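# Flip the long sand core end for end in mould

## Task

Reverse the long sand core lying in the mould so its rounded nose ends up resting in the semicircular notch and the core is fully seated in its seat, then release it.

## Robot and tools

Robot: two 6-joint arms, left_arm and right_arm, each with a parallel gripper. Joint order per arm: waist, shoulder, elbow, wrist pitch, wrist yaw, wrist roll. Stated joint ranges (rad), same order: -2.618 to 3.054, 0.000 to 3.142, 0.000 to 3.142, -1.571 to 1.571, -1.571 to 1.571, -2.094 to 2.094. Real ends may differ by up to 0.036 rad either way.

Scene frame: origin on the table surface midway between the arms, +x outward across the table, +z upward, left_arm sits toward +y. The names left and right do not refer to image sides. Gripper: fingers extend along its own +z, close and open along its y. The reported end-effector point lies between the finger pads, roughly 1 cm short of the tips.

Tool execute_actions. Argument actions is a list holding zero or one item; optional pictures (boolean) toggles images. An empty list only reports the current state. An item with rows is a motion: rows is 1 to 15 rows, steps (1 to 15, default 15) is how many control steps of 1/30 s it runs; each row covers one step and the final row is reused for any remaining steps. An item with only steps (up to 300) is a wait, counted from the previous result, and the time spent writing the reply is included in it. If a call is refused, nothing reaches the robot.

Row layout: one list of 14 numbers for both arms together, each in [-1, 1]: left_arm's six joint values then its opening, followed by right_arm's six joint values then its opening. The joint values are offsets, not poses: each is a change relative to that arm's joint angles in the latest result that printed them (before any such result, and for the second and later calls within one reply, relative to where the arm is when the action begins). They are not added to the previous row. Scale: 1.0 equals 1.202 rad for waist, 1.258 shoulder, 1.238 elbow, 2.073 wrist pitch, 2.022 for wrist yaw and for wrist roll. Opening is absolute: +1 fully open, -1 closed. A row asking a joint to go more than 0.036 rad outside its range is refused; requests past the real end get clipped there and may produce "joint sent to its limit" (possibly about an earlier action). Lack of that line proves nothing.

Motion: each joint's target is held within a fixed distance of its measured angle each step (waist 0.202, shoulder 0.258, elbow 0.238, wrist pitch 0.573, wrist yaw and roll 0.522 rad), and if the targets would move the gripper over 70 mm away from where it is, all joints are pulled back proportionally. Big changes therefore take several actions. Arms keep chasing the last sent target while you think or wait, until everything has nearly stopped or a step is HELD. Sending all zeros is not a pause: it returns the arm to the reference angles. Arms can droop under zero offsets; to hold a posture, send offsets back to the desired angles in the first call of a reply, zeros in later calls, and increase the correction while a joint lags.

Results: a state line per arm with end_effector_position (metres) and end_effector_quat_wxyz in the scene frame; the printed position can be off, more so at long reach. Joint positions and Joint velocities give, per arm, the six joints (rad, rad/s) then finger gap (m, m/s; 0.094 m is fully open). grip_measured is finger opening on the command scale, with a fixed per-gripper error near 1 mm. Joint torques follow the joint order, are total drive output with offsets and noise, and are unreliable as contact sensors. "joint command not followed" means the clearance check altered or blocked joint targets on some steps; the rest of the row still ran. HELD marks steps where your row was partly or wholly withheld. MOTOR HOT appears from 75 °C; OVER-TEMPERATURE FAULT marks a stop at 90 °C (arm halted 10 s) or 100 °C (arm and gripper go limp and drop). Holding loads heats motors, even while you are writing.

Gripping: fingers go to the commanded value as read by grip_measured, except near ±1. To hold something keep commanding below grip_measured, about 0.03 below for a firm grip, less for a lighter one. Pad force tops out near 50 to 62 N, lower on thin parts under about 2 mm; first contact can spike.

Tool zoom_image: camera is one of cam_high, cam_low, cam_left_wrist, cam_right_wrist; region is [x0, y0, x1, y1] in pixels of that camera's latest image, origin top-left, at most 504 by 504. All four cameras produce 504x504 images, delivered in that order; calibration (intrinsics, distortion, world-to-camera transforms; wrist cameras follow their arm's joints) is supplied but may be slightly off.

Tool finished_scene: scene is the integer number of the current scene; it ends that scene for good and reports whether the goal holds. Replying without any tool call ends everything.

Avoid: dropping the core, letting anything fall from the table, arms colliding or pressing on each other, slamming, and forceful pushing. Brief external tugs on a held part or nudges to loose objects can happen. Move smoothly and open the gripper at the end so the core rests seated on its own.

Each tool is called after ">>>" by a JSON object that holds its "op" and its "data".

## Session

>>> {"op": "execute_actions", "data": {"actions": []}}

Scene clock: 0.00 s of 5200.00 s.
left_arm: end_effector_position=(+0.0738, +0.0126, +0.0998) grip_measured=+1.000 end_effector_quat_wxyz=(-0.257, -0.285, +0.915, -0.125) | right_arm: end_effector_position=(+0.1601, -0.1132, +0.2588) grip_measured=+1.000 end_effector_quat_wxyz=(+0.536, -0.246, +0.797, +0.128)
Joint positions: left_arm=[-1.064  1.826  1.364 -0.995  0.57  -1.631  0.094] | right_arm=[ 1.094  0.759  0.771 -0.527  0.65   0.265  0.094]
Joint velocities: left_arm=[ 0.002 -0.002 -0.007  0.022 -0.066 -0.007  0.   ] | right_arm=[-0.017  0.012  0.002 -0.051  0.022 -0.081  0.   ]
Joint torques (N m, as the arm reports them, + toward a larger angle): no reading
Motor temperatures (°C, as the motors report them): left_arm=[26 25 27 25 28 26] | right_arm=[27 27 26 29 27 25]

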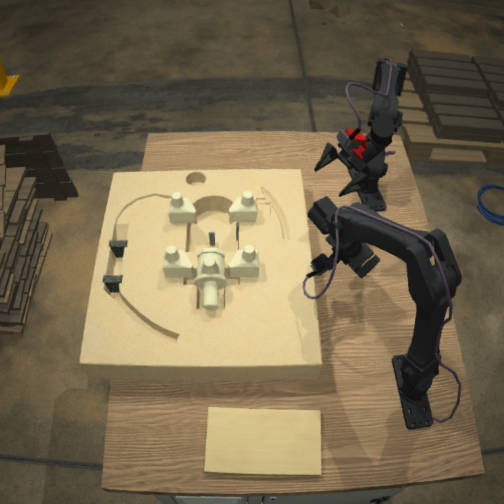

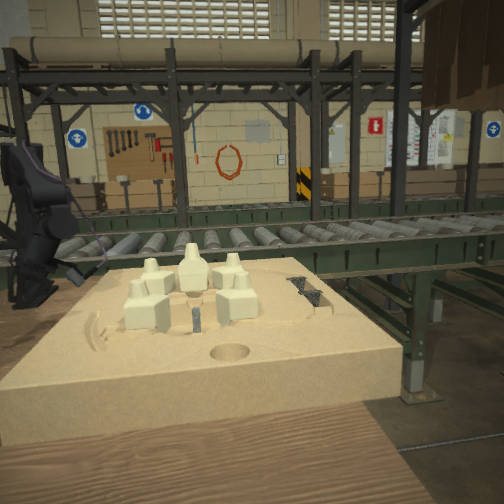

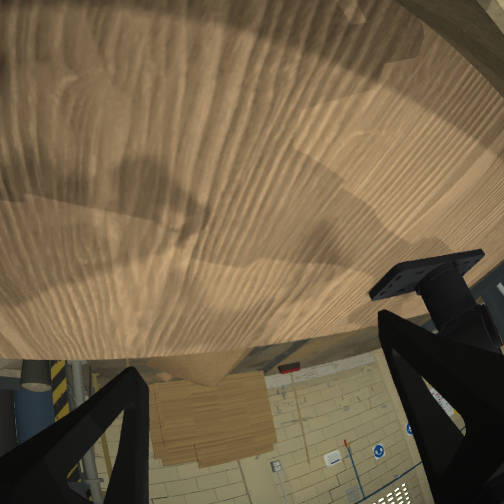

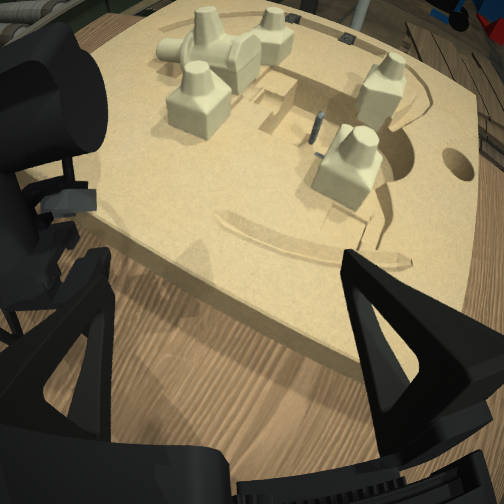

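>>> {"op": "zoom_image", "data": {"camera": "cam_high", "region": [140, 170, 300, 330]}}

>>> {"op": "zoom_image", "data": {"camera": "cam_low", "region": [100, 220, 280, 360]}}

>>> {"op": "zoom_image", "data": {"camera": "cam_right_wrist", "region": [140, 0, 420, 220]}}

Region (140, 170, 300, 330) of cam_high's 504x504 image, scaled by 3.150, with more detail than that image has.

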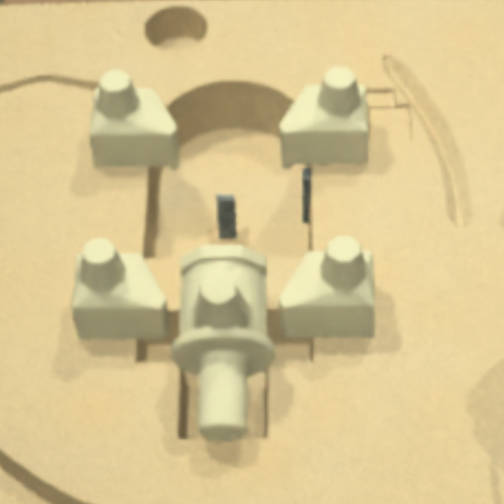

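Region (100, 220, 280, 360) of cam_low's 504x504 image, scaled by 2.800, with more detail than that image has.

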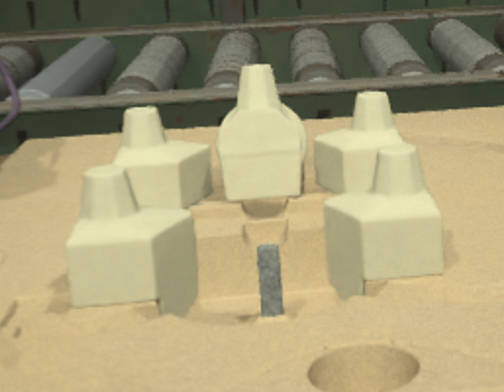

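Region (140, 0, 420, 220) of cam_right_wrist's 504x504 image, scaled by 1.800, with more detail than that image has; it fills the top 396 rows of this view, and the rest is white.

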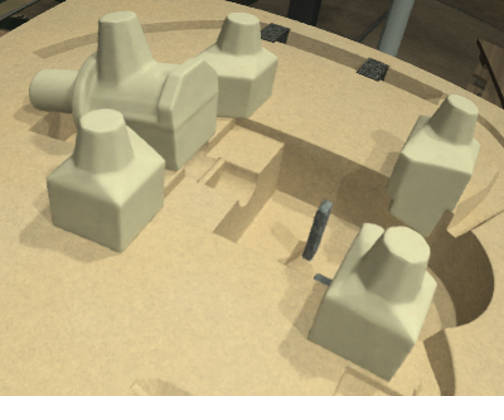

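>>> {"op": "execute_actions", "data": {"actions": [{"rows":[[0,-0.1,0.2,0,0,0,1,-0.9,-0.3,-0.3,0,0,0,1]]}], "pictures": false}}

>>> {"op": "execute_actions", "data": {"actions": [{"rows":[[0.1,0,0.3,-0.2,-0.28,0,1,-0.5,-0.1,-0.1,0,0,0,1]]}], "pictures": false}}

>>> {"op": "execute_actions", "data": {"actions": [{"rows":[[0.45,0,0.05,0,0,0,1,0,0,0,0,0,0,1]]}], "pictures": false}}

>>> {"op": "execute_actions", "data": {"actions": [{"steps":20}]}}

Scene clock: 5.93 s of 5200.00 s.
left_arm: end_effector_position=(+0.1007, -0.0284, +0.2228) grip_measured=+1.000 end_effector_quat_wxyz=(-0.203, -0.227, +0.906, -0.295) | right_arm: end_effector_position=(+0.2042, -0.3729, +0.1739) grip_measured=+1.000 end_effector_quat_wxyz=(+0.529, +0.158, +0.822, -0.141)
Joint positions: left_arm=[-1.064  1.698  1.604 -0.986  0.568 -1.632  0.094] | right_arm=[ 0.105  0.396  0.397 -0.526  0.644  0.264  0.094]
Joint velocities: left_arm=[ 0.007  0.046 -0.012 -0.007 -0.037 -0.007  0.   ] | right_arm=[-1.766  0.007 -0.017 -0.066  0.022  0.051  0.   ]
Joint torques (N m, as the arm reports them, + toward a larger angle): left_arm=[-0.02 -7.84  6.86  1.07  0.29 -0.03] | right_arm=[ 1.29  0.01  8.59  1.51  0.22 -0.01]
Motor temperatures (°C, as the motors report them): left_arm=[26 26 28 26 28 26] | right_arm=[27 27 27 30 27 25]
Steps of this call (steps 1 to 90: nothing new was sent; then 2.43 s passed at rest; steps 91 to 105: all 15 steps of this action). Readings (joint positions):
91: left_arm=[-1.064 1.824 1.378 -1.005 0.568 -1.632] | right_arm=[1.072 0.735 0.744 -0.501 0.639 0.263]
92: left_arm=[-1.064 1.824 1.404 -1.017 0.566 -1.632] | right_arm=[1.017 0.676 0.685 -0.476 0.634 0.263]
94: left_arm=[-1.064 1.808 1.473 -1.016 0.565 -1.632] | right_arm=[0.893 0.528 0.555 -0.482 0.639 0.263]
98: left_arm=[-1.064 1.736 1.580 -0.992 0.565 -1.632] | right_arm=[0.607 0.396 0.406 -0.526 0.644 0.263]
105: the state above

Scene clock: 6.43 s of 5200.00 s.
left_arm: end_effector_position=(+0.2035, +0.0664, +0.2810) grip_measured=+1.000 end_effector_quat_wxyz=(+0.055, -0.359, +0.904, -0.226) | right_arm: end_effector_position=(+0.1287, -0.4884, +0.1427) grip_measured=+1.000 end_effector_quat_wxyz=(+0.460, +0.392, +0.742, -0.291)
Joint positions: left_arm=[-0.937  1.697  1.962 -1.369  0.039 -1.632  0.094] | right_arm=[-0.492  0.29   0.278 -0.522  0.645  0.263  0.094]
Joint velocities: left_arm=[ 0.002  0.022 -0.002 -0.286 -0.125 -0.051  0.   ] | right_arm=[ 0.002  0.012 -0.017 -0.007  0.037 -0.051  0.   ]
Joint torques (N m, as the arm reports them, + toward a larger angle): left_arm=[-0.57 -7.04  6.57  1.09 -0.12 -0.02] | right_arm=[-0.41  0.04  8.02  1.49  0.2  -0.01]
Motor temperatures (°C, as the motors report them): left_arm=[26 26 28 26 28 26] | right_arm=[27 27 27 30 27 25]
Steps of this call (steps 1 to 15: all 15 steps of this action). Readings (joint positions):
1: left_arm=[-1.060 1.705 1.627 -1.026 0.526 -1.632] | right_arm=[0.041 0.383 0.383 -0.514 0.642 0.263]
2: left_arm=[-1.048 1.719 1.671 -1.090 0.460 -1.632] | right_arm=[-0.029 0.348 0.355 -0.501 0.641 0.263]
4: left_arm=[-1.005 1.732 1.764 -1.178 0.340 -1.632] | right_arm=[-0.175 0.297 0.304 -0.507 0.641 0.263]
8: left_arm=[-0.940 1.721 1.935 -1.283 0.144 -1.632] | right_arm=[-0.444 0.290 0.278 -0.522 0.642 0.263]
15: the state above

Scene clock: 6.93 s of 5200.00 s.
left_arm: end_effector_position=(+0.3295, +0.2385, +0.2892) grip_measured=+1.000 end_effector_quat_wxyz=(+0.125, -0.590, +0.769, -0.213) | right_arm: end_effector_position=(+0.1287, -0.4884, +0.1427) grip_measured=+1.000 end_effector_quat_wxyz=(+0.460, +0.392, +0.742, -0.291)
Joint positions: left_arm=[-0.383  1.705  1.993 -1.361  0.035 -1.632  0.094] | right_arm=[-0.492  0.29   0.278 -0.522  0.645  0.263  0.094]
Joint velocities: left_arm=[-0.178 -0.012 -0.022  0.007  0.125 -0.037  0.   ] | right_arm=[-0.007  0.002 -0.007  0.037  0.007 -0.022  0.   ]
Joint torques (N m, as the arm reports them, + toward a larger angle): left_arm=[-0.22 -7.68  8.15  1.07 -0.07 -0.02] | right_arm=[-0.02  1.36  8.42  1.55  0.21 -0.02]
Motor temperatures (°C, as the motors report them): left_arm=[26 26 28 26 28 26] | right_arm=[27 27 27 30 27 25]
Steps of this call (steps 1 to 15: all 15 steps of this action). Readings (joint positions):
1: left_arm=[-0.918 1.698 1.966 -1.375 0.049 -1.632] | right_arm=[-0.492 0.290 0.278 -0.522 0.645 0.263]
2: left_arm=[-0.878 1.701 1.974 -1.376 0.062 -1.632] | right_arm=[-0.492 0.290 0.278 -0.522 0.645 0.263]
4: left_arm=[-0.754 1.704 1.987 -1.368 0.063 -1.632] | right_arm=[-0.492 0.290 0.278 -0.522 0.645 0.263]
8: left_arm=[-0.483 1.705 1.993 -1.358 0.054 -1.632] | right_arm=[-0.492 0.290 0.278 -0.522 0.645 0.263]
15: the state above

Scene clock: 7.60 s of 5200.00 s.
left_arm: end_effector_position=(+0.3279, +0.2345, +0.2891) grip_measured=+1.000 end_effector_quat_wxyz=(+0.121, -0.586, +0.771, -0.215) | right_arm: end_effector_position=(+0.1287, -0.4884, +0.1427) grip_measured=+1.000 end_effector_quat_wxyz=(+0.460, +0.392, +0.742, -0.291)
Joint positions: left_arm=[-0.391  1.705  1.993 -1.362  0.041 -1.632  0.094] | right_arm=[-0.492  0.29   0.278 -0.522  0.645  0.263  0.094]
Joint velocities: left_arm=[-0.012 -0.002 -0.002 -0.066 -0.022 -0.007  0.   ] | right_arm=[-0.012 -0.002  0.007 -0.007  0.007  0.007  0.   ]
Joint torques (N m, as the arm reports them, + toward a larger angle): left_arm=[-0.41 -7.62  8.07  1.08  0.01 -0.01] | right_arm=[-0.03  1.34  8.43  1.55  0.21 -0.01]
Motor temperatures (°C, as the motors report them): left_arm=[26 26 28 26 28 26] | right_arm=[27 27 27 30 27 25]
Steps of this call (steps 1 to 15: the robot went on to your last target; steps 16 to 20: nothing new was sent). Readings (joint positions):
1: left_arm=[-0.387 1.705 1.993 -1.361 0.037 -1.632] | right_arm=[-0.492 0.290 0.278 -0.522 0.645 0.263]
2: left_arm=[-0.390 1.705 1.993 -1.361 0.039 -1.632] | right_arm=[-0.492 0.290 0.278 -0.522 0.645 0.263]
4: left_arm=[-0.391 1.705 1.993 -1.362 0.041 -1.632] | right_arm=[-0.492 0.290 0.278 -0.522 0.645 0.263]
8: left_arm=[-0.391 1.705 1.993 -1.362 0.041 -1.632] | right_arm=[-0.492 0.290 0.278 -0.522 0.645 0.263]
20: the state above
All arms were judged still, so your last target was given up. Only a new action makes them travel on or press farther. Fingers that are still opening or closing keep moving.
camera_calibration (this result's frames):
cam_left_wrist: T_world_to_cam=[[0.727444, -0.470664, 0.499301, -0.268114], [-0.658179, -0.684329, 0.313838, 0.324815], [0.193974, -0.556928, -0.807592, 0.407534], [0, 0, 0, 1]] pos_world=[0.329773, 0.323056, 0.361051]
cam_right_wrist: T_world_to_cam=[[-0.900787, -0.43219, 0.0423626, -0.110229], [-0.407628, 0.80787, -0.425658, 0.521986], [0.149742, -0.400696, -0.903892, 0.0329114], [0, 0, 0, 1]] pos_world=[0.108555, -0.456149, 0.256605]

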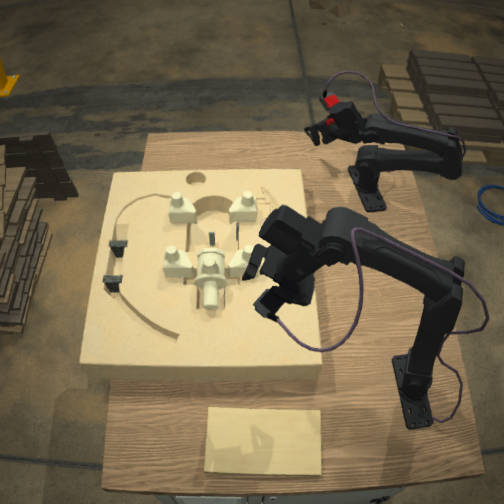

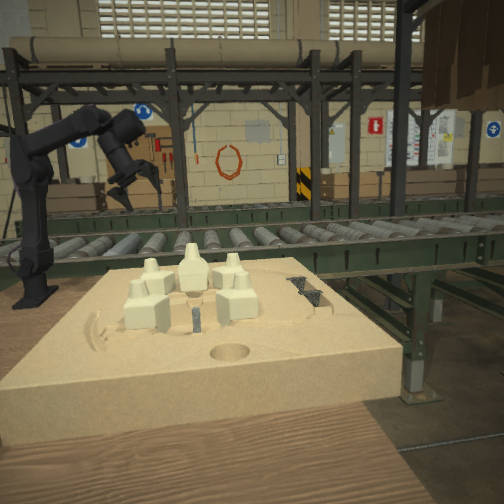

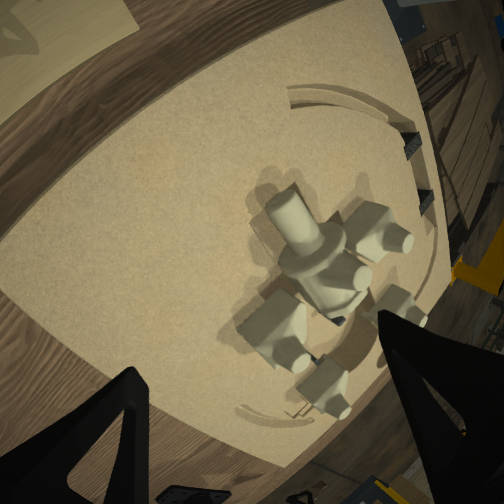

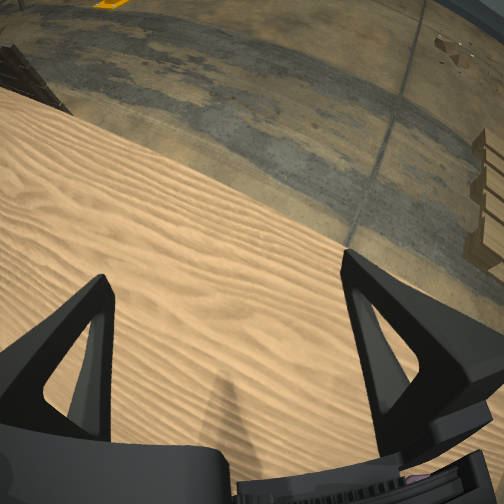

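>>> {"op": "execute_actions", "data": {"actions": [{"rows":[[-0.093,0.412,0.256,0.157,-0.02,0.807,0.5,0,0,0,0,0,0,1]]}], "pictures": false}}

>>> {"op": "execute_actions", "data": {"actions": [{"steps":20}]}}

Scene clock: 12.87 s of 5200.00 s.
left_arm: end_effector_position=(+0.4774, +0.1295, +0.1707) grip_measured=+0.502 end_effector_quat_wxyz=(+0.247, -0.047, +0.959, -0.130) | right_arm: end_effector_position=(+0.1287, -0.4884, +0.1427) grip_measured=+1.000 end_effector_quat_wxyz=(+0.460, +0.392, +0.742, -0.291)
Joint positions: left_arm=[-0.494  2.279  2.285 -1.011  0.006 -0.525  0.071] | right_arm=[-0.492  0.29   0.278 -0.522  0.645  0.263  0.094]
Joint velocities: left_arm=[ 0.081  0.056 -0.007  0.242 -0.022  2.821  0.   ] | right_arm=[-0.017  0.007 -0.002 -0.022 -0.037  0.051  0.   ]
Joint torques (N m, as the arm reports them, + toward a larger angle): left_arm=[ -1.07 -16.88   8.43   0.72   0.06   0.09] | right_arm=[-0.04  1.35  8.44  1.55  0.21 -0.02]
Motor temperatures (°C, as the motors report them): left_arm=[26 27 28 26 28 26] | right_arm=[27 27 28 31 27 25]
Steps of this call (steps 1 to 90: nothing new was sent; then 1.77 s passed at rest; steps 91 to 105: all 15 steps of this action). Readings (joint positions):
91: left_arm=[-0.397 1.722 2.015 -1.367 0.037 -1.595] | right_arm=[-0.492 0.290 0.278 -0.522 0.645 0.263]
92: left_arm=[-0.408 1.754 2.063 -1.353 0.031 -1.539] | right_arm=[-0.492 0.290 0.278 -0.522 0.645 0.263]
94: left_arm=[-0.440 1.841 2.161 -1.281 0.026 -1.420] | right_arm=[-0.492 0.290 0.278 -0.522 0.645 0.263]
98: left_arm=[-0.485 2.031 2.267 -1.148 0.024 -1.165] | right_arm=[-0.492 0.290 0.278 -0.522 0.645 0.263]
105: the state above

Scene clock: 13.53 s of 5200.00 s.
left_arm: end_effector_position=(+0.4796, +0.1304, +0.1948) grip_measured=+0.502 end_effector_quat_wxyz=(+0.299, +0.190, +0.933, -0.065) | right_arm: end_effector_position=(+0.1287, -0.4884, +0.1427) grip_measured=+1.000 end_effector_quat_wxyz=(+0.460, +0.392, +0.742, -0.291)
Joint positions: left_arm=[-0.495  2.244  2.292 -0.997 -0.006 -0.021  0.071] | right_arm=[-0.492  0.29   0.278 -0.522  0.645  0.263  0.094]
Joint velocities: left_arm=[-0.017 -0.022  0.002  0.007 -0.007  0.051 -0.   ] | right_arm=[-0.017 -0.007  0.012 -0.081 -0.007  0.007  0.   ]
Joint torques (N m, as the arm reports them, + toward a larger angle): left_arm=[ -0.69 -13.67   7.76   0.96   0.06   0.14] | right_arm=[-0.04  1.33  8.44  1.55  0.21 -0.01]
Motor temperatures (°C, as the motors report them): left_arm=[26 27 28 26 28 26] | right_arm=[27 27 28 31 27 25]
Steps of this call (steps 1 to 20: the robot went on to your last target). Readings (joint positions):
1: left_arm=[-0.493 2.279 2.285 -1.010 0.004 -0.430] | right_arm=[-0.492 0.290 0.278 -0.522 0.645 0.263]
2: left_arm=[-0.493 2.275 2.285 -1.011 0.003 -0.347] | right_arm=[-0.492 0.290 0.278 -0.522 0.645 0.263]
4: left_arm=[-0.495 2.263 2.285 -1.013 0.003 -0.225] | right_arm=[-0.492 0.290 0.278 -0.522 0.645 0.263]
8: left_arm=[-0.495 2.245 2.286 -1.012 0.000 -0.099] | right_arm=[-0.492 0.290 0.278 -0.522 0.645 0.263]
20: the state above
camera_calibration (this result's frames):
cam_left_wrist: T_world_to_cam=[[-0.602144, -0.78772, -0.130076, 0.42127], [-0.773198, 0.615956, -0.150871, 0.359164], [0.198965, 0.00972814, -0.979958, 0.201289], [0, 0, 0, 1]] pos_world=[0.491321, 0.108655, 0.30624]
cam_right_wrist: T_world_to_cam=[[-0.900787, -0.43219, 0.0423626, -0.110229], [-0.407628, 0.80787, -0.425658, 0.521986], [0.149742, -0.400696, -0.903892, 0.0329114], [0, 0, 0, 1]] pos_world=[0.108555, -0.456149, 0.256605]

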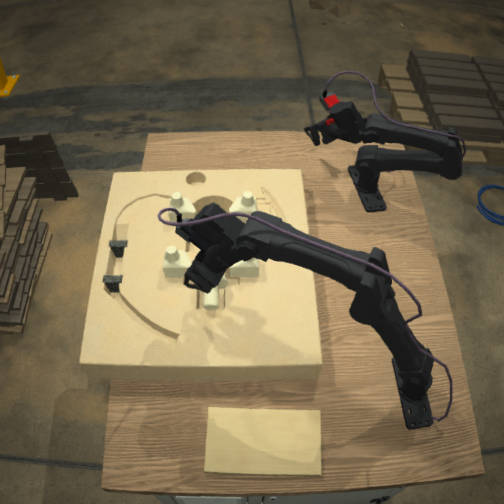

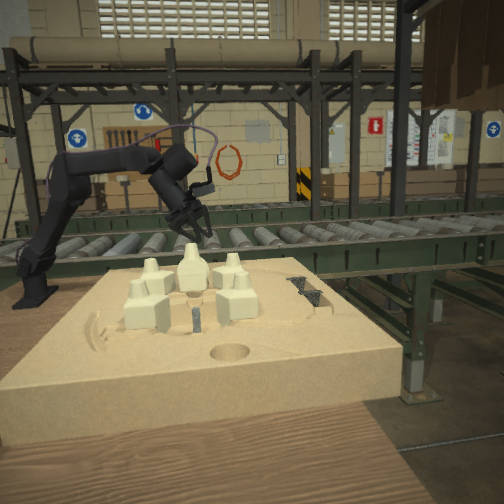

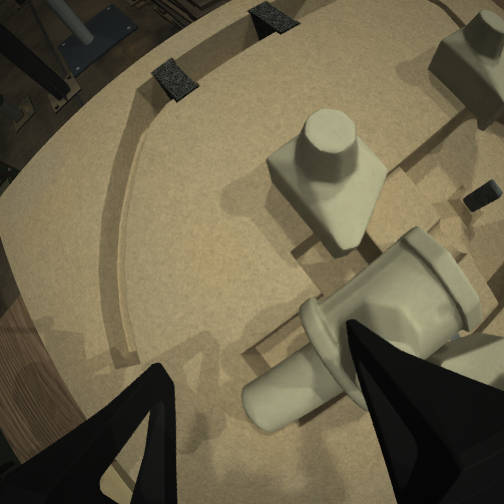

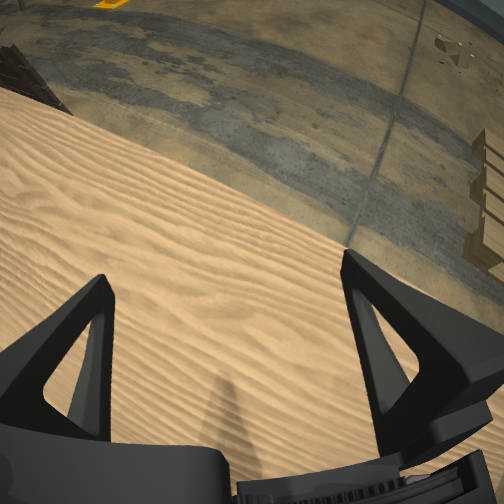

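>>> {"op": "execute_actions", "data": {"actions": [{"rows":[[-0.055,-0.1,-0.16,0.04,0,0.01,0.5,0,0,0,0,0,0,1]]}], "pictures": false}}

>>> {"op": "execute_actions", "data": {"actions": [{"steps":30}]}}

Scene clock: 15.73 s of 5200.00 s.
left_arm: end_effector_position=(+0.4445, +0.1041, +0.1928) grip_measured=+0.501 end_effector_quat_wxyz=(+0.297, +0.229, +0.924, -0.072) | right_arm: end_effector_position=(+0.1287, -0.4884, +0.1427) grip_measured=+1.000 end_effector_quat_wxyz=(+0.460, +0.392, +0.742, -0.291)
Joint positions: left_arm=[-0.566  2.128  2.097 -0.917 -0.01  -0.007  0.071] | right_arm=[-0.492  0.29   0.278 -0.522  0.645  0.263  0.094]
Joint velocities: left_arm=[-0.002  0.017  0.012 -0.022  0.037 -0.037 -0.001] | right_arm=[ 0.012 -0.002  0.007 -0.022  0.022  0.022  0.   ]
Joint torques (N m, as the arm reports them, + toward a larger angle): left_arm=[  0.43 -12.25   6.17   1.3    0.03   0.03] | right_arm=[-0.04  1.33  8.43  1.55  0.21 -0.01]
Motor temperatures (°C, as the motors report them): left_arm=[26 28 28 27 28 26] | right_arm=[27 27 28 32 27 25]
Steps of this call (steps 1 to 30: the robot went on to your last target; steps 31 to 51: nothing new was sent; steps 52 to 66: all 15 steps of this action). Readings (joint positions):
52: left_arm=[-0.499 2.226 2.255 -0.967 -0.008 -0.015] | right_arm=[-0.492 0.290 0.278 -0.522 0.645 0.263]
53: left_arm=[-0.504 2.194 2.194 -0.923 -0.019 -0.017] | right_arm=[-0.492 0.290 0.278 -0.522 0.645 0.263]
55: left_arm=[-0.519 2.149 2.136 -0.906 -0.026 -0.017] | right_arm=[-0.492 0.290 0.278 -0.522 0.645 0.263]
59: left_arm=[-0.556 2.128 2.114 -0.905 -0.016 -0.011] | right_arm=[-0.492 0.290 0.278 -0.522 0.645 0.263]
66: the state above

Scene clock: 16.73 s of 5200.00 s.
left_arm: end_effector_position=(+0.4445, +0.1041, +0.1928) grip_measured=+0.501 end_effector_quat_wxyz=(+0.297, +0.230, +0.924, -0.072) | right_arm: end_effector_position=(+0.1287, -0.4884, +0.1427) grip_measured=+1.000 end_effector_quat_wxyz=(+0.460, +0.392, +0.742, -0.291)
Joint positions: left_arm=[-0.566  2.128  2.097 -0.917 -0.01  -0.006  0.071] | right_arm=[-0.492  0.29   0.278 -0.522  0.645  0.263  0.094]
Joint velocities: left_arm=[ 0.002 -0.002 -0.007  0.007  0.051  0.007  0.   ] | right_arm=[-0.012 -0.002  0.002 -0.066 -0.022  0.007  0.   ]
Joint torques (N m, as the arm reports them, + toward a larger angle): left_arm=[  0.42 -12.21   6.11   1.31   0.04   0.05] | right_arm=[-0.02  1.32  8.43  1.55  0.21 -0.01]
Motor temperatures (°C, as the motors report them): left_arm=[26 28 28 27 28 26] | right_arm=[27 27 28 32 27 25]
Steps of this call (steps 1 to 15: the robot went on to your last target; steps 16 to 30: nothing new was sent). Readings (joint positions):
1: left_arm=[-0.566 2.128 2.097 -0.917 -0.010 -0.007] | right_arm=[-0.492 0.290 0.278 -0.522 0.645 0.263]
2: left_arm=[-0.566 2.128 2.097 -0.917 -0.010 -0.007] | right_arm=[-0.492 0.290 0.278 -0.522 0.645 0.263]
4: left_arm=[-0.566 2.128 2.097 -0.917 -0.010 -0.007] | right_arm=[-0.492 0.290 0.278 -0.522 0.645 0.263]
8: left_arm=[-0.566 2.128 2.097 -0.917 -0.010 -0.006] | right_arm=[-0.492 0.290 0.278 -0.522 0.645 0.263]
30: the state above
All arms were judged still, so your last target was given up. Only a new action makes them travel on or press farther. Fingers that are still opening or closing keep moving.
camera_calibration (this result's frames):
cam_left_wrist: T_world_to_cam=[[-0.662853, -0.735335, -0.141097, 0.402848], [-0.720391, 0.677692, -0.147546, 0.317325], [0.204116, 0.00384333, -0.978939, 0.204704], [0, 0, 0, 1]] pos_world=[0.453843, 0.0803929, 0.304053]
cam_right_wrist: T_world_to_cam=[[-0.900787, -0.43219, 0.0423626, -0.110229], [-0.407628, 0.80787, -0.425658, 0.521986], [0.149742, -0.400696, -0.903892, 0.0329114], [0, 0, 0, 1]] pos_world=[0.108555, -0.456149, 0.256605]

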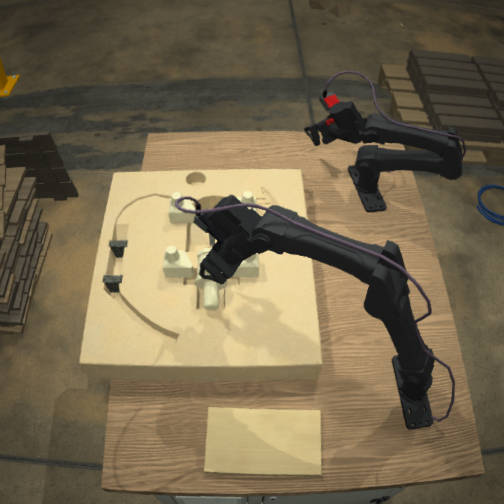

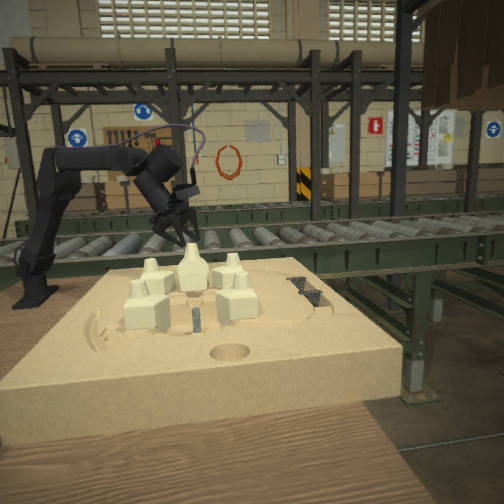

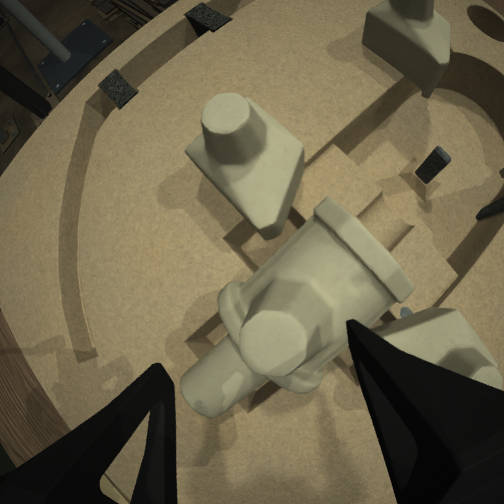

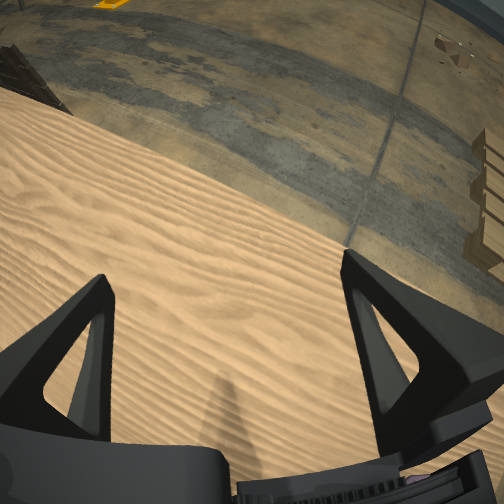

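>>> {"op": "execute_actions", "data": {"actions": [{"rows":[[0,-0.015,-0.06,0.03,0,0,0.5,0,0,0,0,0,0,1],[0,-0.015,-0.06,0.03,0,0,0.5,0,0,0,0,0,0,1],[0,-0.02,-0.12,0.06,0,0,0.5,0,0,0,0,0,0,1],[0,-0.02,-0.12,0.06,0,0,0.5,0,0,0,0,0,0,1],[0,-0.026,-0.19,0.1,0,0,0.5,0,0,0,0,0,0,1]]}], "pictures": false}}

>>> {"op": "execute_actions", "data": {"actions": [{"steps":15}]}}

>>> {"op": "zoom_image", "data": {"camera": "cam_low", "region": [120, 190, 270, 320]}}

Scene clock: 19.90 s of 5200.00 s.
left_arm: end_effector_position=(+0.4313, +0.1054, +0.1384) grip_measured=+0.501 end_effector_quat_wxyz=(+0.268, +0.238, +0.931, -0.073) | right_arm: end_effector_position=(+0.1287, -0.4884, +0.1427) grip_measured=+1.000 end_effector_quat_wxyz=(+0.460, +0.392, +0.742, -0.291)
Joint positions: left_arm=[-0.57   2.105  1.876 -0.779  0.008 -0.002  0.071] | right_arm=[-0.492  0.29   0.278 -0.522  0.645  0.263  0.094]
Joint velocities: left_arm=[-0.002 -0.002 -0.002 -0.007 -0.037 -0.007 -0.001] | right_arm=[-0.012  0.002 -0.017 -0.037 -0.007 -0.022  0.   ]
Joint torques (N m, as the arm reports them, + toward a larger angle): left_arm=[  0.31 -12.     5.18   1.76  -0.2   -0.08] | right_arm=[-0.04  1.35  8.43  1.55  0.21 -0.01]
Motor temperatures (°C, as the motors report them): left_arm=[26 29 28 27 28 26] | right_arm=[27 27 28 32 27 25]
Steps of this call (steps 1 to 80: nothing new was sent; steps 81 to 95: all 15 steps of this action). Readings (joint positions):
81: left_arm=[-0.566 2.126 2.085 -0.907 -0.010 -0.006] | right_arm=[-0.492 0.290 0.278 -0.522 0.645 0.263]
82: left_arm=[-0.566 2.122 2.067 -0.893 -0.010 -0.006] | right_arm=[-0.492 0.290 0.278 -0.522 0.645 0.263]
84: left_arm=[-0.566 2.113 2.009 -0.855 -0.010 -0.006] | right_arm=[-0.492 0.290 0.278 -0.522 0.645 0.263]
88: left_arm=[-0.567 2.108 1.884 -0.794 0.006 -0.007] | right_arm=[-0.492 0.290 0.278 -0.522 0.645 0.263]
95: the state above

Scene clock: 20.40 s of 5200.00 s.
left_arm: end_effector_position=(+0.4313, +0.1054, +0.1384) grip_measured=+0.501 end_effector_quat_wxyz=(+0.268, +0.238, +0.931, -0.073) | right_arm: end_effector_position=(+0.1287, -0.4884, +0.1427) grip_measured=+1.000 end_effector_quat_wxyz=(+0.460, +0.392, +0.742, -0.291)
Joint positions: left_arm=[-0.57   2.105  1.876 -0.779  0.008 -0.002  0.071] | right_arm=[-0.492  0.29   0.278 -0.522  0.645  0.263  0.094]
Joint velocities: left_arm=[-0.002  0.002 -0.002 -0.051 -0.007  0.007 -0.001] | right_arm=[ 0.022 -0.012  0.007 -0.007  0.11   0.037  0.   ]
Joint torques (N m, as the arm reports them, + toward a larger angle): left_arm=[  0.38 -12.03   5.2    1.78  -0.18  -0.08] | right_arm=[-0.03  1.33  8.44  1.55  0.21 -0.02]
Motor temperatures (°C, as the motors report them): left_arm=[26 29 28 27 28 26] | right_arm=[27 27 28 32 27 25]
Steps of this call (steps 1 to 15: the robot went on to your last target). Readings (joint positions):
1: left_arm=[-0.570 2.105 1.876 -0.779 0.008 -0.002] | right_arm=[-0.492 0.290 0.278 -0.522 0.645 0.263]
2: left_arm=[-0.570 2.105 1.876 -0.779 0.008 -0.002] | right_arm=[-0.492 0.290 0.278 -0.522 0.645 0.263]
4: left_arm=[-0.570 2.105 1.876 -0.779 0.008 -0.002] | right_arm=[-0.492 0.290 0.278 -0.522 0.645 0.263]
8: left_arm=[-0.570 2.105 1.876 -0.779 0.008 -0.002] | right_arm=[-0.492 0.290 0.278 -0.522 0.645 0.263]
15: the state above
All arms were judged still, so your last target was given up. Only a new action makes them travel on or press farther. Fingers that are still opening or closing keep moving.
camera_calibration (this result's frames):
cam_left_wrist: T_world_to_cam=[[-0.682582, -0.721671, -0.115208, 0.390897], [-0.715819, 0.691987, -0.0935796, 0.287995], [0.147256, 0.0185922, -0.988924, 0.17841], [0, 0, 0, 1]] pos_world=[0.4467, 0.0794935, 0.248418]
cam_right_wrist: T_world_to_cam=[[-0.900787, -0.43219, 0.0423626, -0.110229], [-0.407628, 0.80787, -0.425658, 0.521986], [0.149742, -0.400696, -0.903892, 0.0329114], [0, 0, 0, 1]] pos_world=[0.108555, -0.456149, 0.256605]

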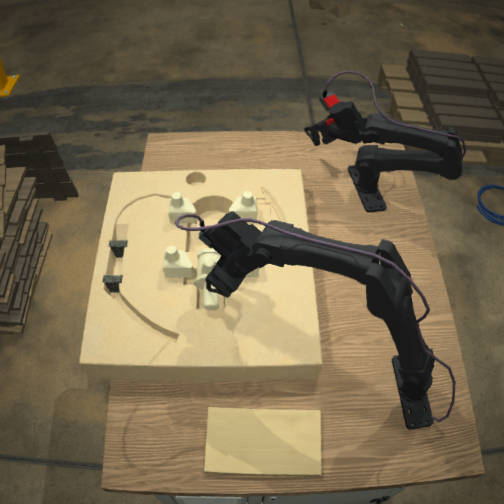

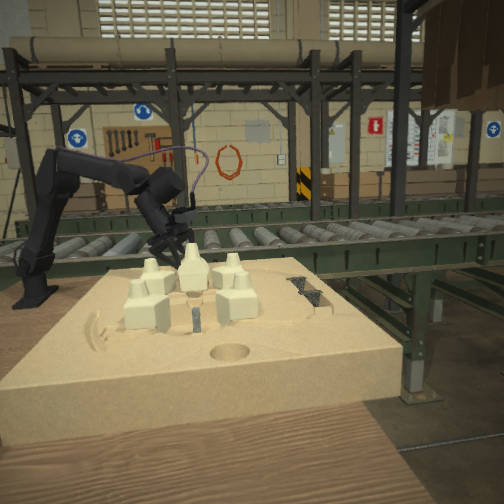

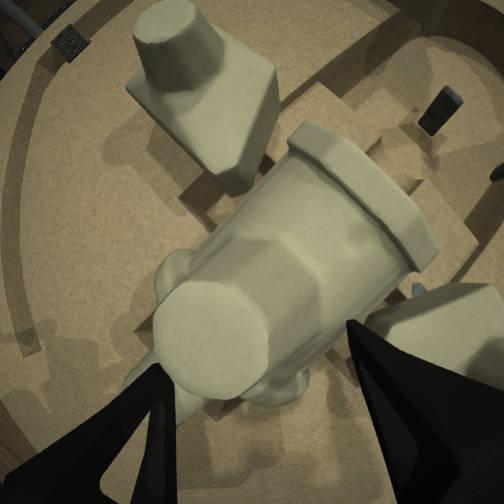

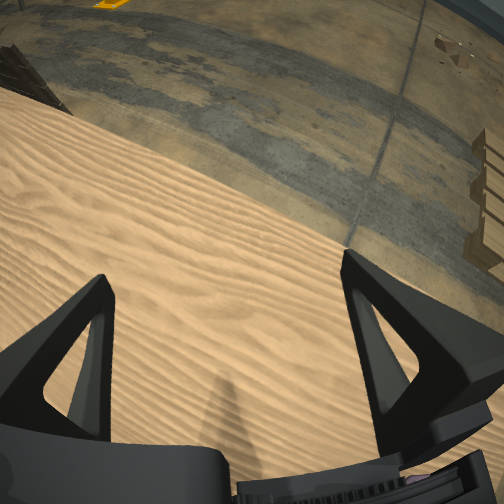

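Region (120, 190, 270, 320) of cam_low's 504x504 image, scaled by 3.360, with more detail than that image has; it fills the top 437 rows of this view, and the rest is white.

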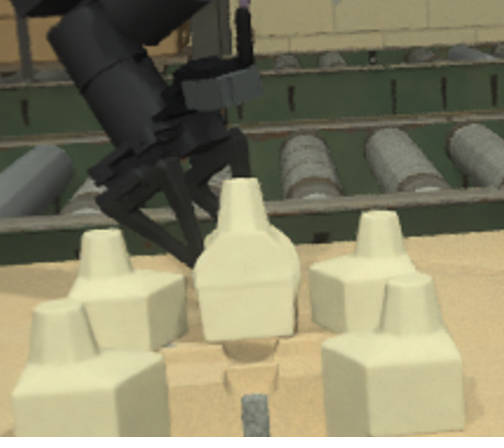

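>>> {"op": "execute_actions", "data": {"actions": [{"rows":[[0,-0.01,0.085,0,0,0,0.4,0,0,0,0,0,0,1],[0,-0.01,0.085,0,0,0,0.4,0,0,0,0,0,0,1],[0,-0.01,0.085,0,0,0,0.4,0,0,0,0,0,0,1],[0,-0.01,0.085,0,0,0,0.4,0,0,0,0,0,0,1],[0,0.012,0.085,0.015,0,0,0.4,0,0,0,0,0,0,1]]}]}}

>>> {"op": "zoom_image", "data": {"camera": "cam_low", "region": [120, 190, 270, 320]}}

Scene clock: 22.30 s of 5200.00 s.
left_arm: end_effector_position=(+0.4476, +0.0960, +0.1628) grip_measured=+0.402 end_effector_quat_wxyz=(+0.303, +0.236, +0.920, -0.083) | right_arm: end_effector_position=(+0.1287, -0.4884, +0.1427) grip_measured=+1.000 end_effector_quat_wxyz=(+0.460, +0.392, +0.742, -0.291)
Joint positions: left_arm=[-0.57   2.122  1.957 -0.767  0.01  -0.002  0.066] | right_arm=[-0.492  0.29   0.278 -0.522  0.645  0.263  0.094]
Joint velocities: left_arm=[-0.007  0.002  0.007  0.007 -0.007  0.037 -0.   ] | right_arm=[ 0.002  0.017 -0.002 -0.037 -0.007  0.007  0.   ]
Joint torques (N m, as the arm reports them, + toward a larger angle): left_arm=[  0.08 -11.83   8.55   1.46  -0.04  -0.03] | right_arm=[-0.03  1.34  8.43  1.55  0.21 -0.02]
Motor temperatures (°C, as the motors report them): left_arm=[26 29 28 28 28 26] | right_arm=[27 27 28 32 27 25]
Steps of this call (steps 1 to 42: nothing new was sent; steps 43 to 57: all 15 steps of this action). Readings (joint positions):
43: left_arm=[-0.570 2.106 1.887 -0.790 0.010 -0.002] | right_arm=[-0.492 0.290 0.278 -0.522 0.645 0.263]
44: left_arm=[-0.570 2.112 1.906 -0.801 0.011 -0.002] | right_arm=[-0.492 0.290 0.278 -0.522 0.645 0.263]
46: left_arm=[-0.570 2.113 1.934 -0.800 0.010 -0.002] | right_arm=[-0.492 0.290 0.278 -0.522 0.645 0.263]
50: left_arm=[-0.570 2.113 1.957 -0.771 0.010 -0.002] | right_arm=[-0.492 0.290 0.278 -0.522 0.645 0.263]
57: the state above
camera_calibration (this result's frames):
cam_left_wrist: T_world_to_cam=[[-0.675569, -0.725389, -0.131976, 0.397946], [-0.706244, 0.688066, -0.166688, 0.316417], [0.211722, -0.0194027, -0.977137, 0.173256], [0, 0, 0, 1]] pos_world=[0.455626, 0.0743112, 0.274557]
cam_right_wrist: T_world_to_cam=[[-0.900787, -0.43219, 0.0423626, -0.110229], [-0.407628, 0.80787, -0.425658, 0.521986], [0.149742, -0.400696, -0.903892, 0.0329114], [0, 0, 0, 1]] pos_world=[0.108555, -0.456149, 0.256605]

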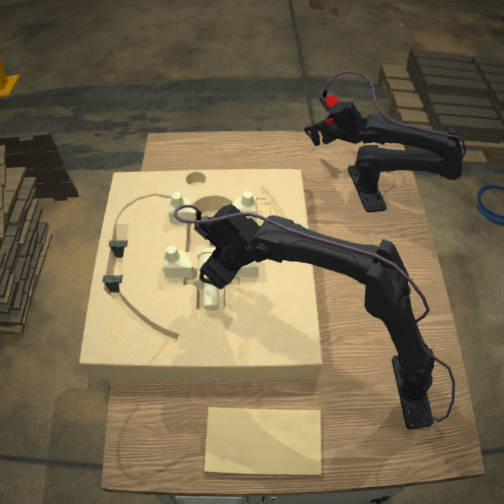

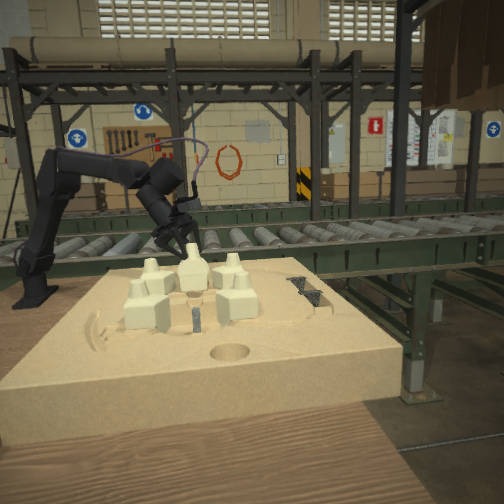

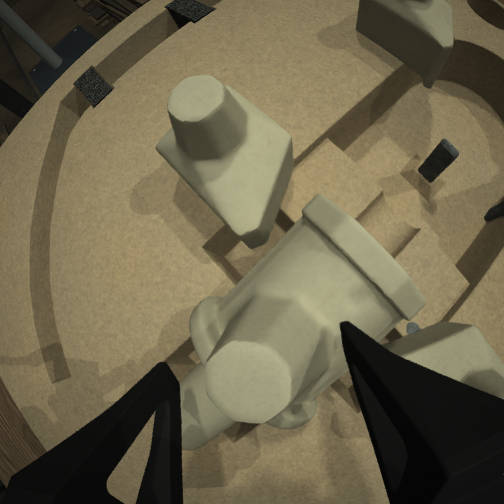

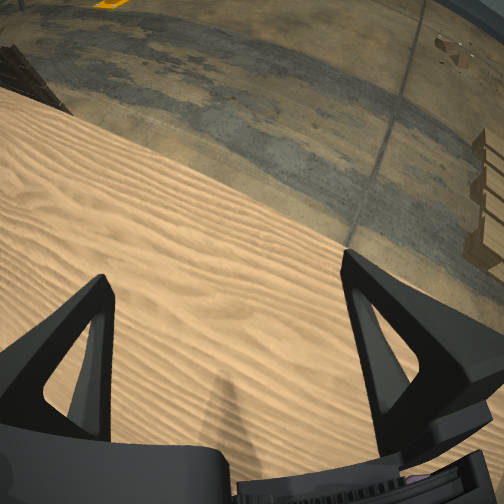

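Region (120, 190, 270, 320) of cam_low's 504x504 image, scaled by 3.360, with more detail than that image has; it fills the top 437 rows of this view, and the rest is white.

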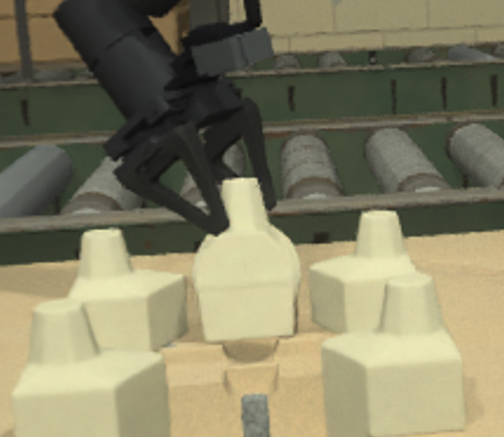

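>>> {"op": "execute_actions", "data": {"actions": [{"rows":[[0.008,0.012,0,0.015,0,0,-0.2,0,0,0,0,0,0,1]]}], "pictures": false}}

>>> {"op": "execute_actions", "data": {"actions": [{"rows":[[0,0,0,0.01,0,0,-0.45,0,0,0,0,0,0,1]]}]}}

>>> {"op": "zoom_image", "data": {"camera": "cam_low", "region": [120, 190, 270, 320]}}

Scene clock: 23.97 s of 5200.00 s.
left_arm: end_effector_position=(+0.4509, +0.0924, +0.1639) grip_measured=-0.192 end_effector_quat_wxyz=(+0.310, +0.238, +0.916, -0.088) | right_arm: end_effector_position=(+0.1287, -0.4884, +0.1427) grip_measured=+1.000 end_effector_quat_wxyz=(+0.460, +0.392, +0.742, -0.291)
Joint positions: left_arm=[-0.57   2.126  1.957 -0.745  0.018  0.002  0.038] | right_arm=[-0.492  0.29   0.278 -0.522  0.645  0.263  0.094]
Joint velocities: left_arm=[-0.002  0.027 -0.022  0.022 -0.022 -0.037 -0.001] | right_arm=[-0.007 -0.007 -0.007 -0.007 -0.037 -0.007  0.   ]
Joint torques (N m, as the arm reports them, + toward a larger angle): left_arm=[  0.89 -10.81   6.52   1.41  -0.08  -0.06] | right_arm=[-0.02  1.34  8.43  1.55  0.21 -0.02]
Motor temperatures (°C, as the motors report them): left_arm=[26 29 29 28 28 26] | right_arm=[27 27 28 33 27 25]
Steps of this call (steps 1 to 15: the robot went on to your last target; steps 16 to 35: nothing new was sent; steps 36 to 50: all 15 steps of this action). Readings (joint positions):
36: left_arm=[-0.570 2.125 1.957 -0.767 0.010 -0.002] | right_arm=[-0.492 0.290 0.278 -0.522 0.645 0.263]
37: left_arm=[-0.570 2.126 1.957 -0.763 0.018 -0.003] | right_arm=[-0.492 0.290 0.278 -0.522 0.645 0.263]
39: left_arm=[-0.571 2.126 1.957 -0.741 0.017 0.002] | right_arm=[-0.492 0.290 0.278 -0.522 0.645 0.263]
43: left_arm=[-0.570 2.126 1.957 -0.745 0.018 0.002] | right_arm=[-0.492 0.290 0.278 -0.522 0.645 0.263]
50: the state above

Scene clock: 24.47 s of 5200.00 s.
left_arm: end_effector_position=(+0.4506, +0.0922, +0.1638) grip_measured=-0.224 end_effector_quat_wxyz=(+0.310, +0.238, +0.916, -0.088) | right_arm: end_effector_position=(+0.1287, -0.4884, +0.1427) grip_measured=+1.000 end_effector_quat_wxyz=(+0.460, +0.392, +0.742, -0.291)
Joint positions: left_arm=[-0.57   2.126  1.957 -0.746  0.019  0.002  0.036] | right_arm=[-0.492  0.29   0.278 -0.522  0.645  0.263  0.094]
Joint velocities: left_arm=[-0.007 -0.002 -0.007  0.066  0.051 -0.081  0.001] | right_arm=[-0.007 -0.012 -0.012  0.007  0.022  0.051  0.   ]
Joint torques (N m, as the arm reports them, + toward a larger angle): left_arm=[  0.01 -11.63   6.53   1.5   -0.01  -0.02] | right_arm=[-0.03  1.35  8.43  1.55  0.2  -0.02]
Motor temperatures (°C, as the motors report them): left_arm=[26 29 29 28 28 26] | right_arm=[27 27 28 33 27 25]
Steps of this call (steps 1 to 15: all 15 steps of this action). Readings (joint positions):
1: left_arm=[-0.570 2.126 1.957 -0.745 0.018 0.002] | right_arm=[-0.492 0.290 0.278 -0.522 0.645 0.263]
2: left_arm=[-0.570 2.126 1.957 -0.746 0.019 0.002] | right_arm=[-0.492 0.290 0.278 -0.522 0.645 0.263]
4: left_arm=[-0.570 2.126 1.957 -0.746 0.019 0.002] | right_arm=[-0.492 0.290 0.278 -0.522 0.645 0.263]
8: left_arm=[-0.570 2.126 1.957 -0.746 0.019 0.002] | right_arm=[-0.492 0.290 0.278 -0.522 0.645 0.263]
15: the state above
camera_calibration (this result's frames):
cam_left_wrist: T_world_to_cam=[[-0.680319, -0.721017, -0.13153, 0.399068], [-0.69778, 0.692089, -0.184706, 0.320103], [0.224206, -0.0338798, -0.973953, 0.16871], [0, 0, 0, 1]] pos_world=[0.45703, 0.0719109, 0.27593]
cam_right_wrist: T_world_to_cam=[[-0.900787, -0.43219, 0.0423626, -0.110229], [-0.407628, 0.80787, -0.425658, 0.521986], [0.149742, -0.400696, -0.903892, 0.0329114], [0, 0, 0, 1]] pos_world=[0.108555, -0.456149, 0.256605]

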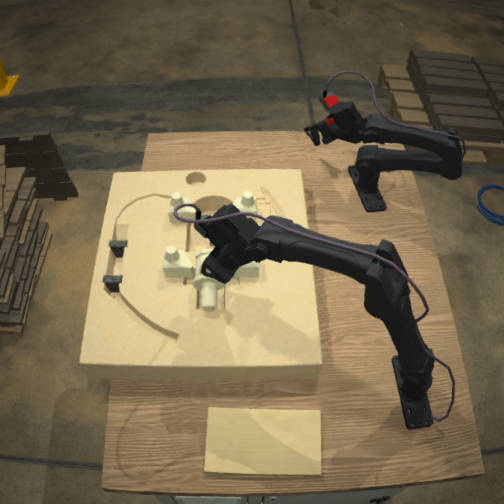

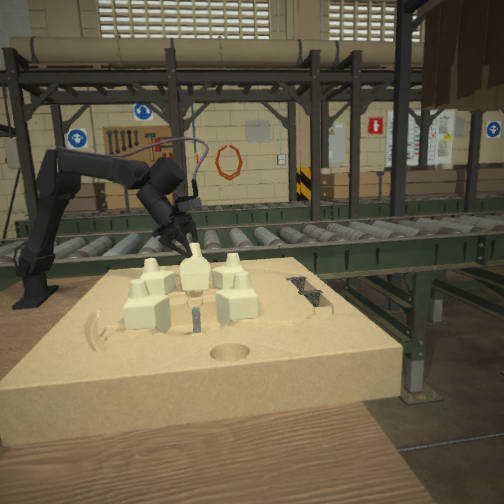

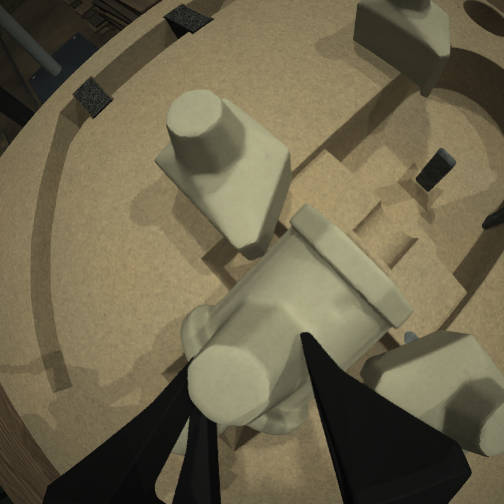

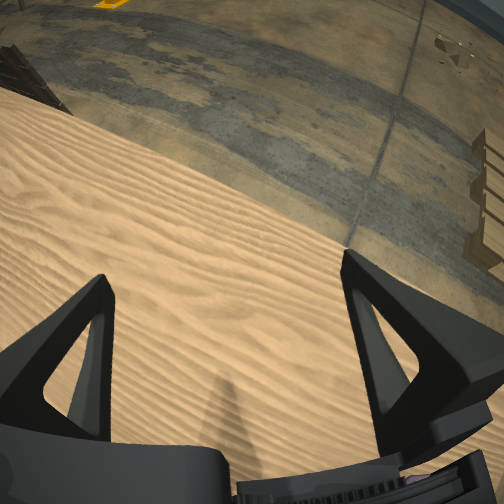

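Region (120, 190, 270, 320) of cam_low's 504x504 image, scaled by 3.360, with more detail than that image has; it fills the top 437 rows of this view, and the rest is white.

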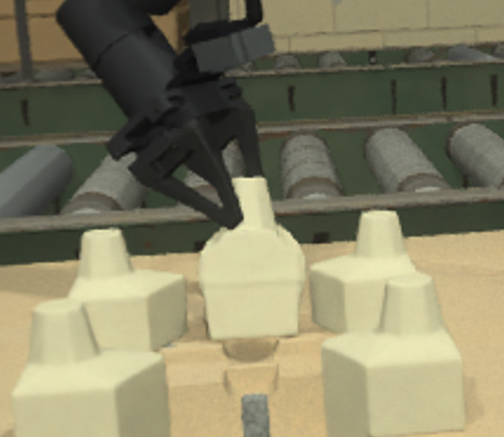

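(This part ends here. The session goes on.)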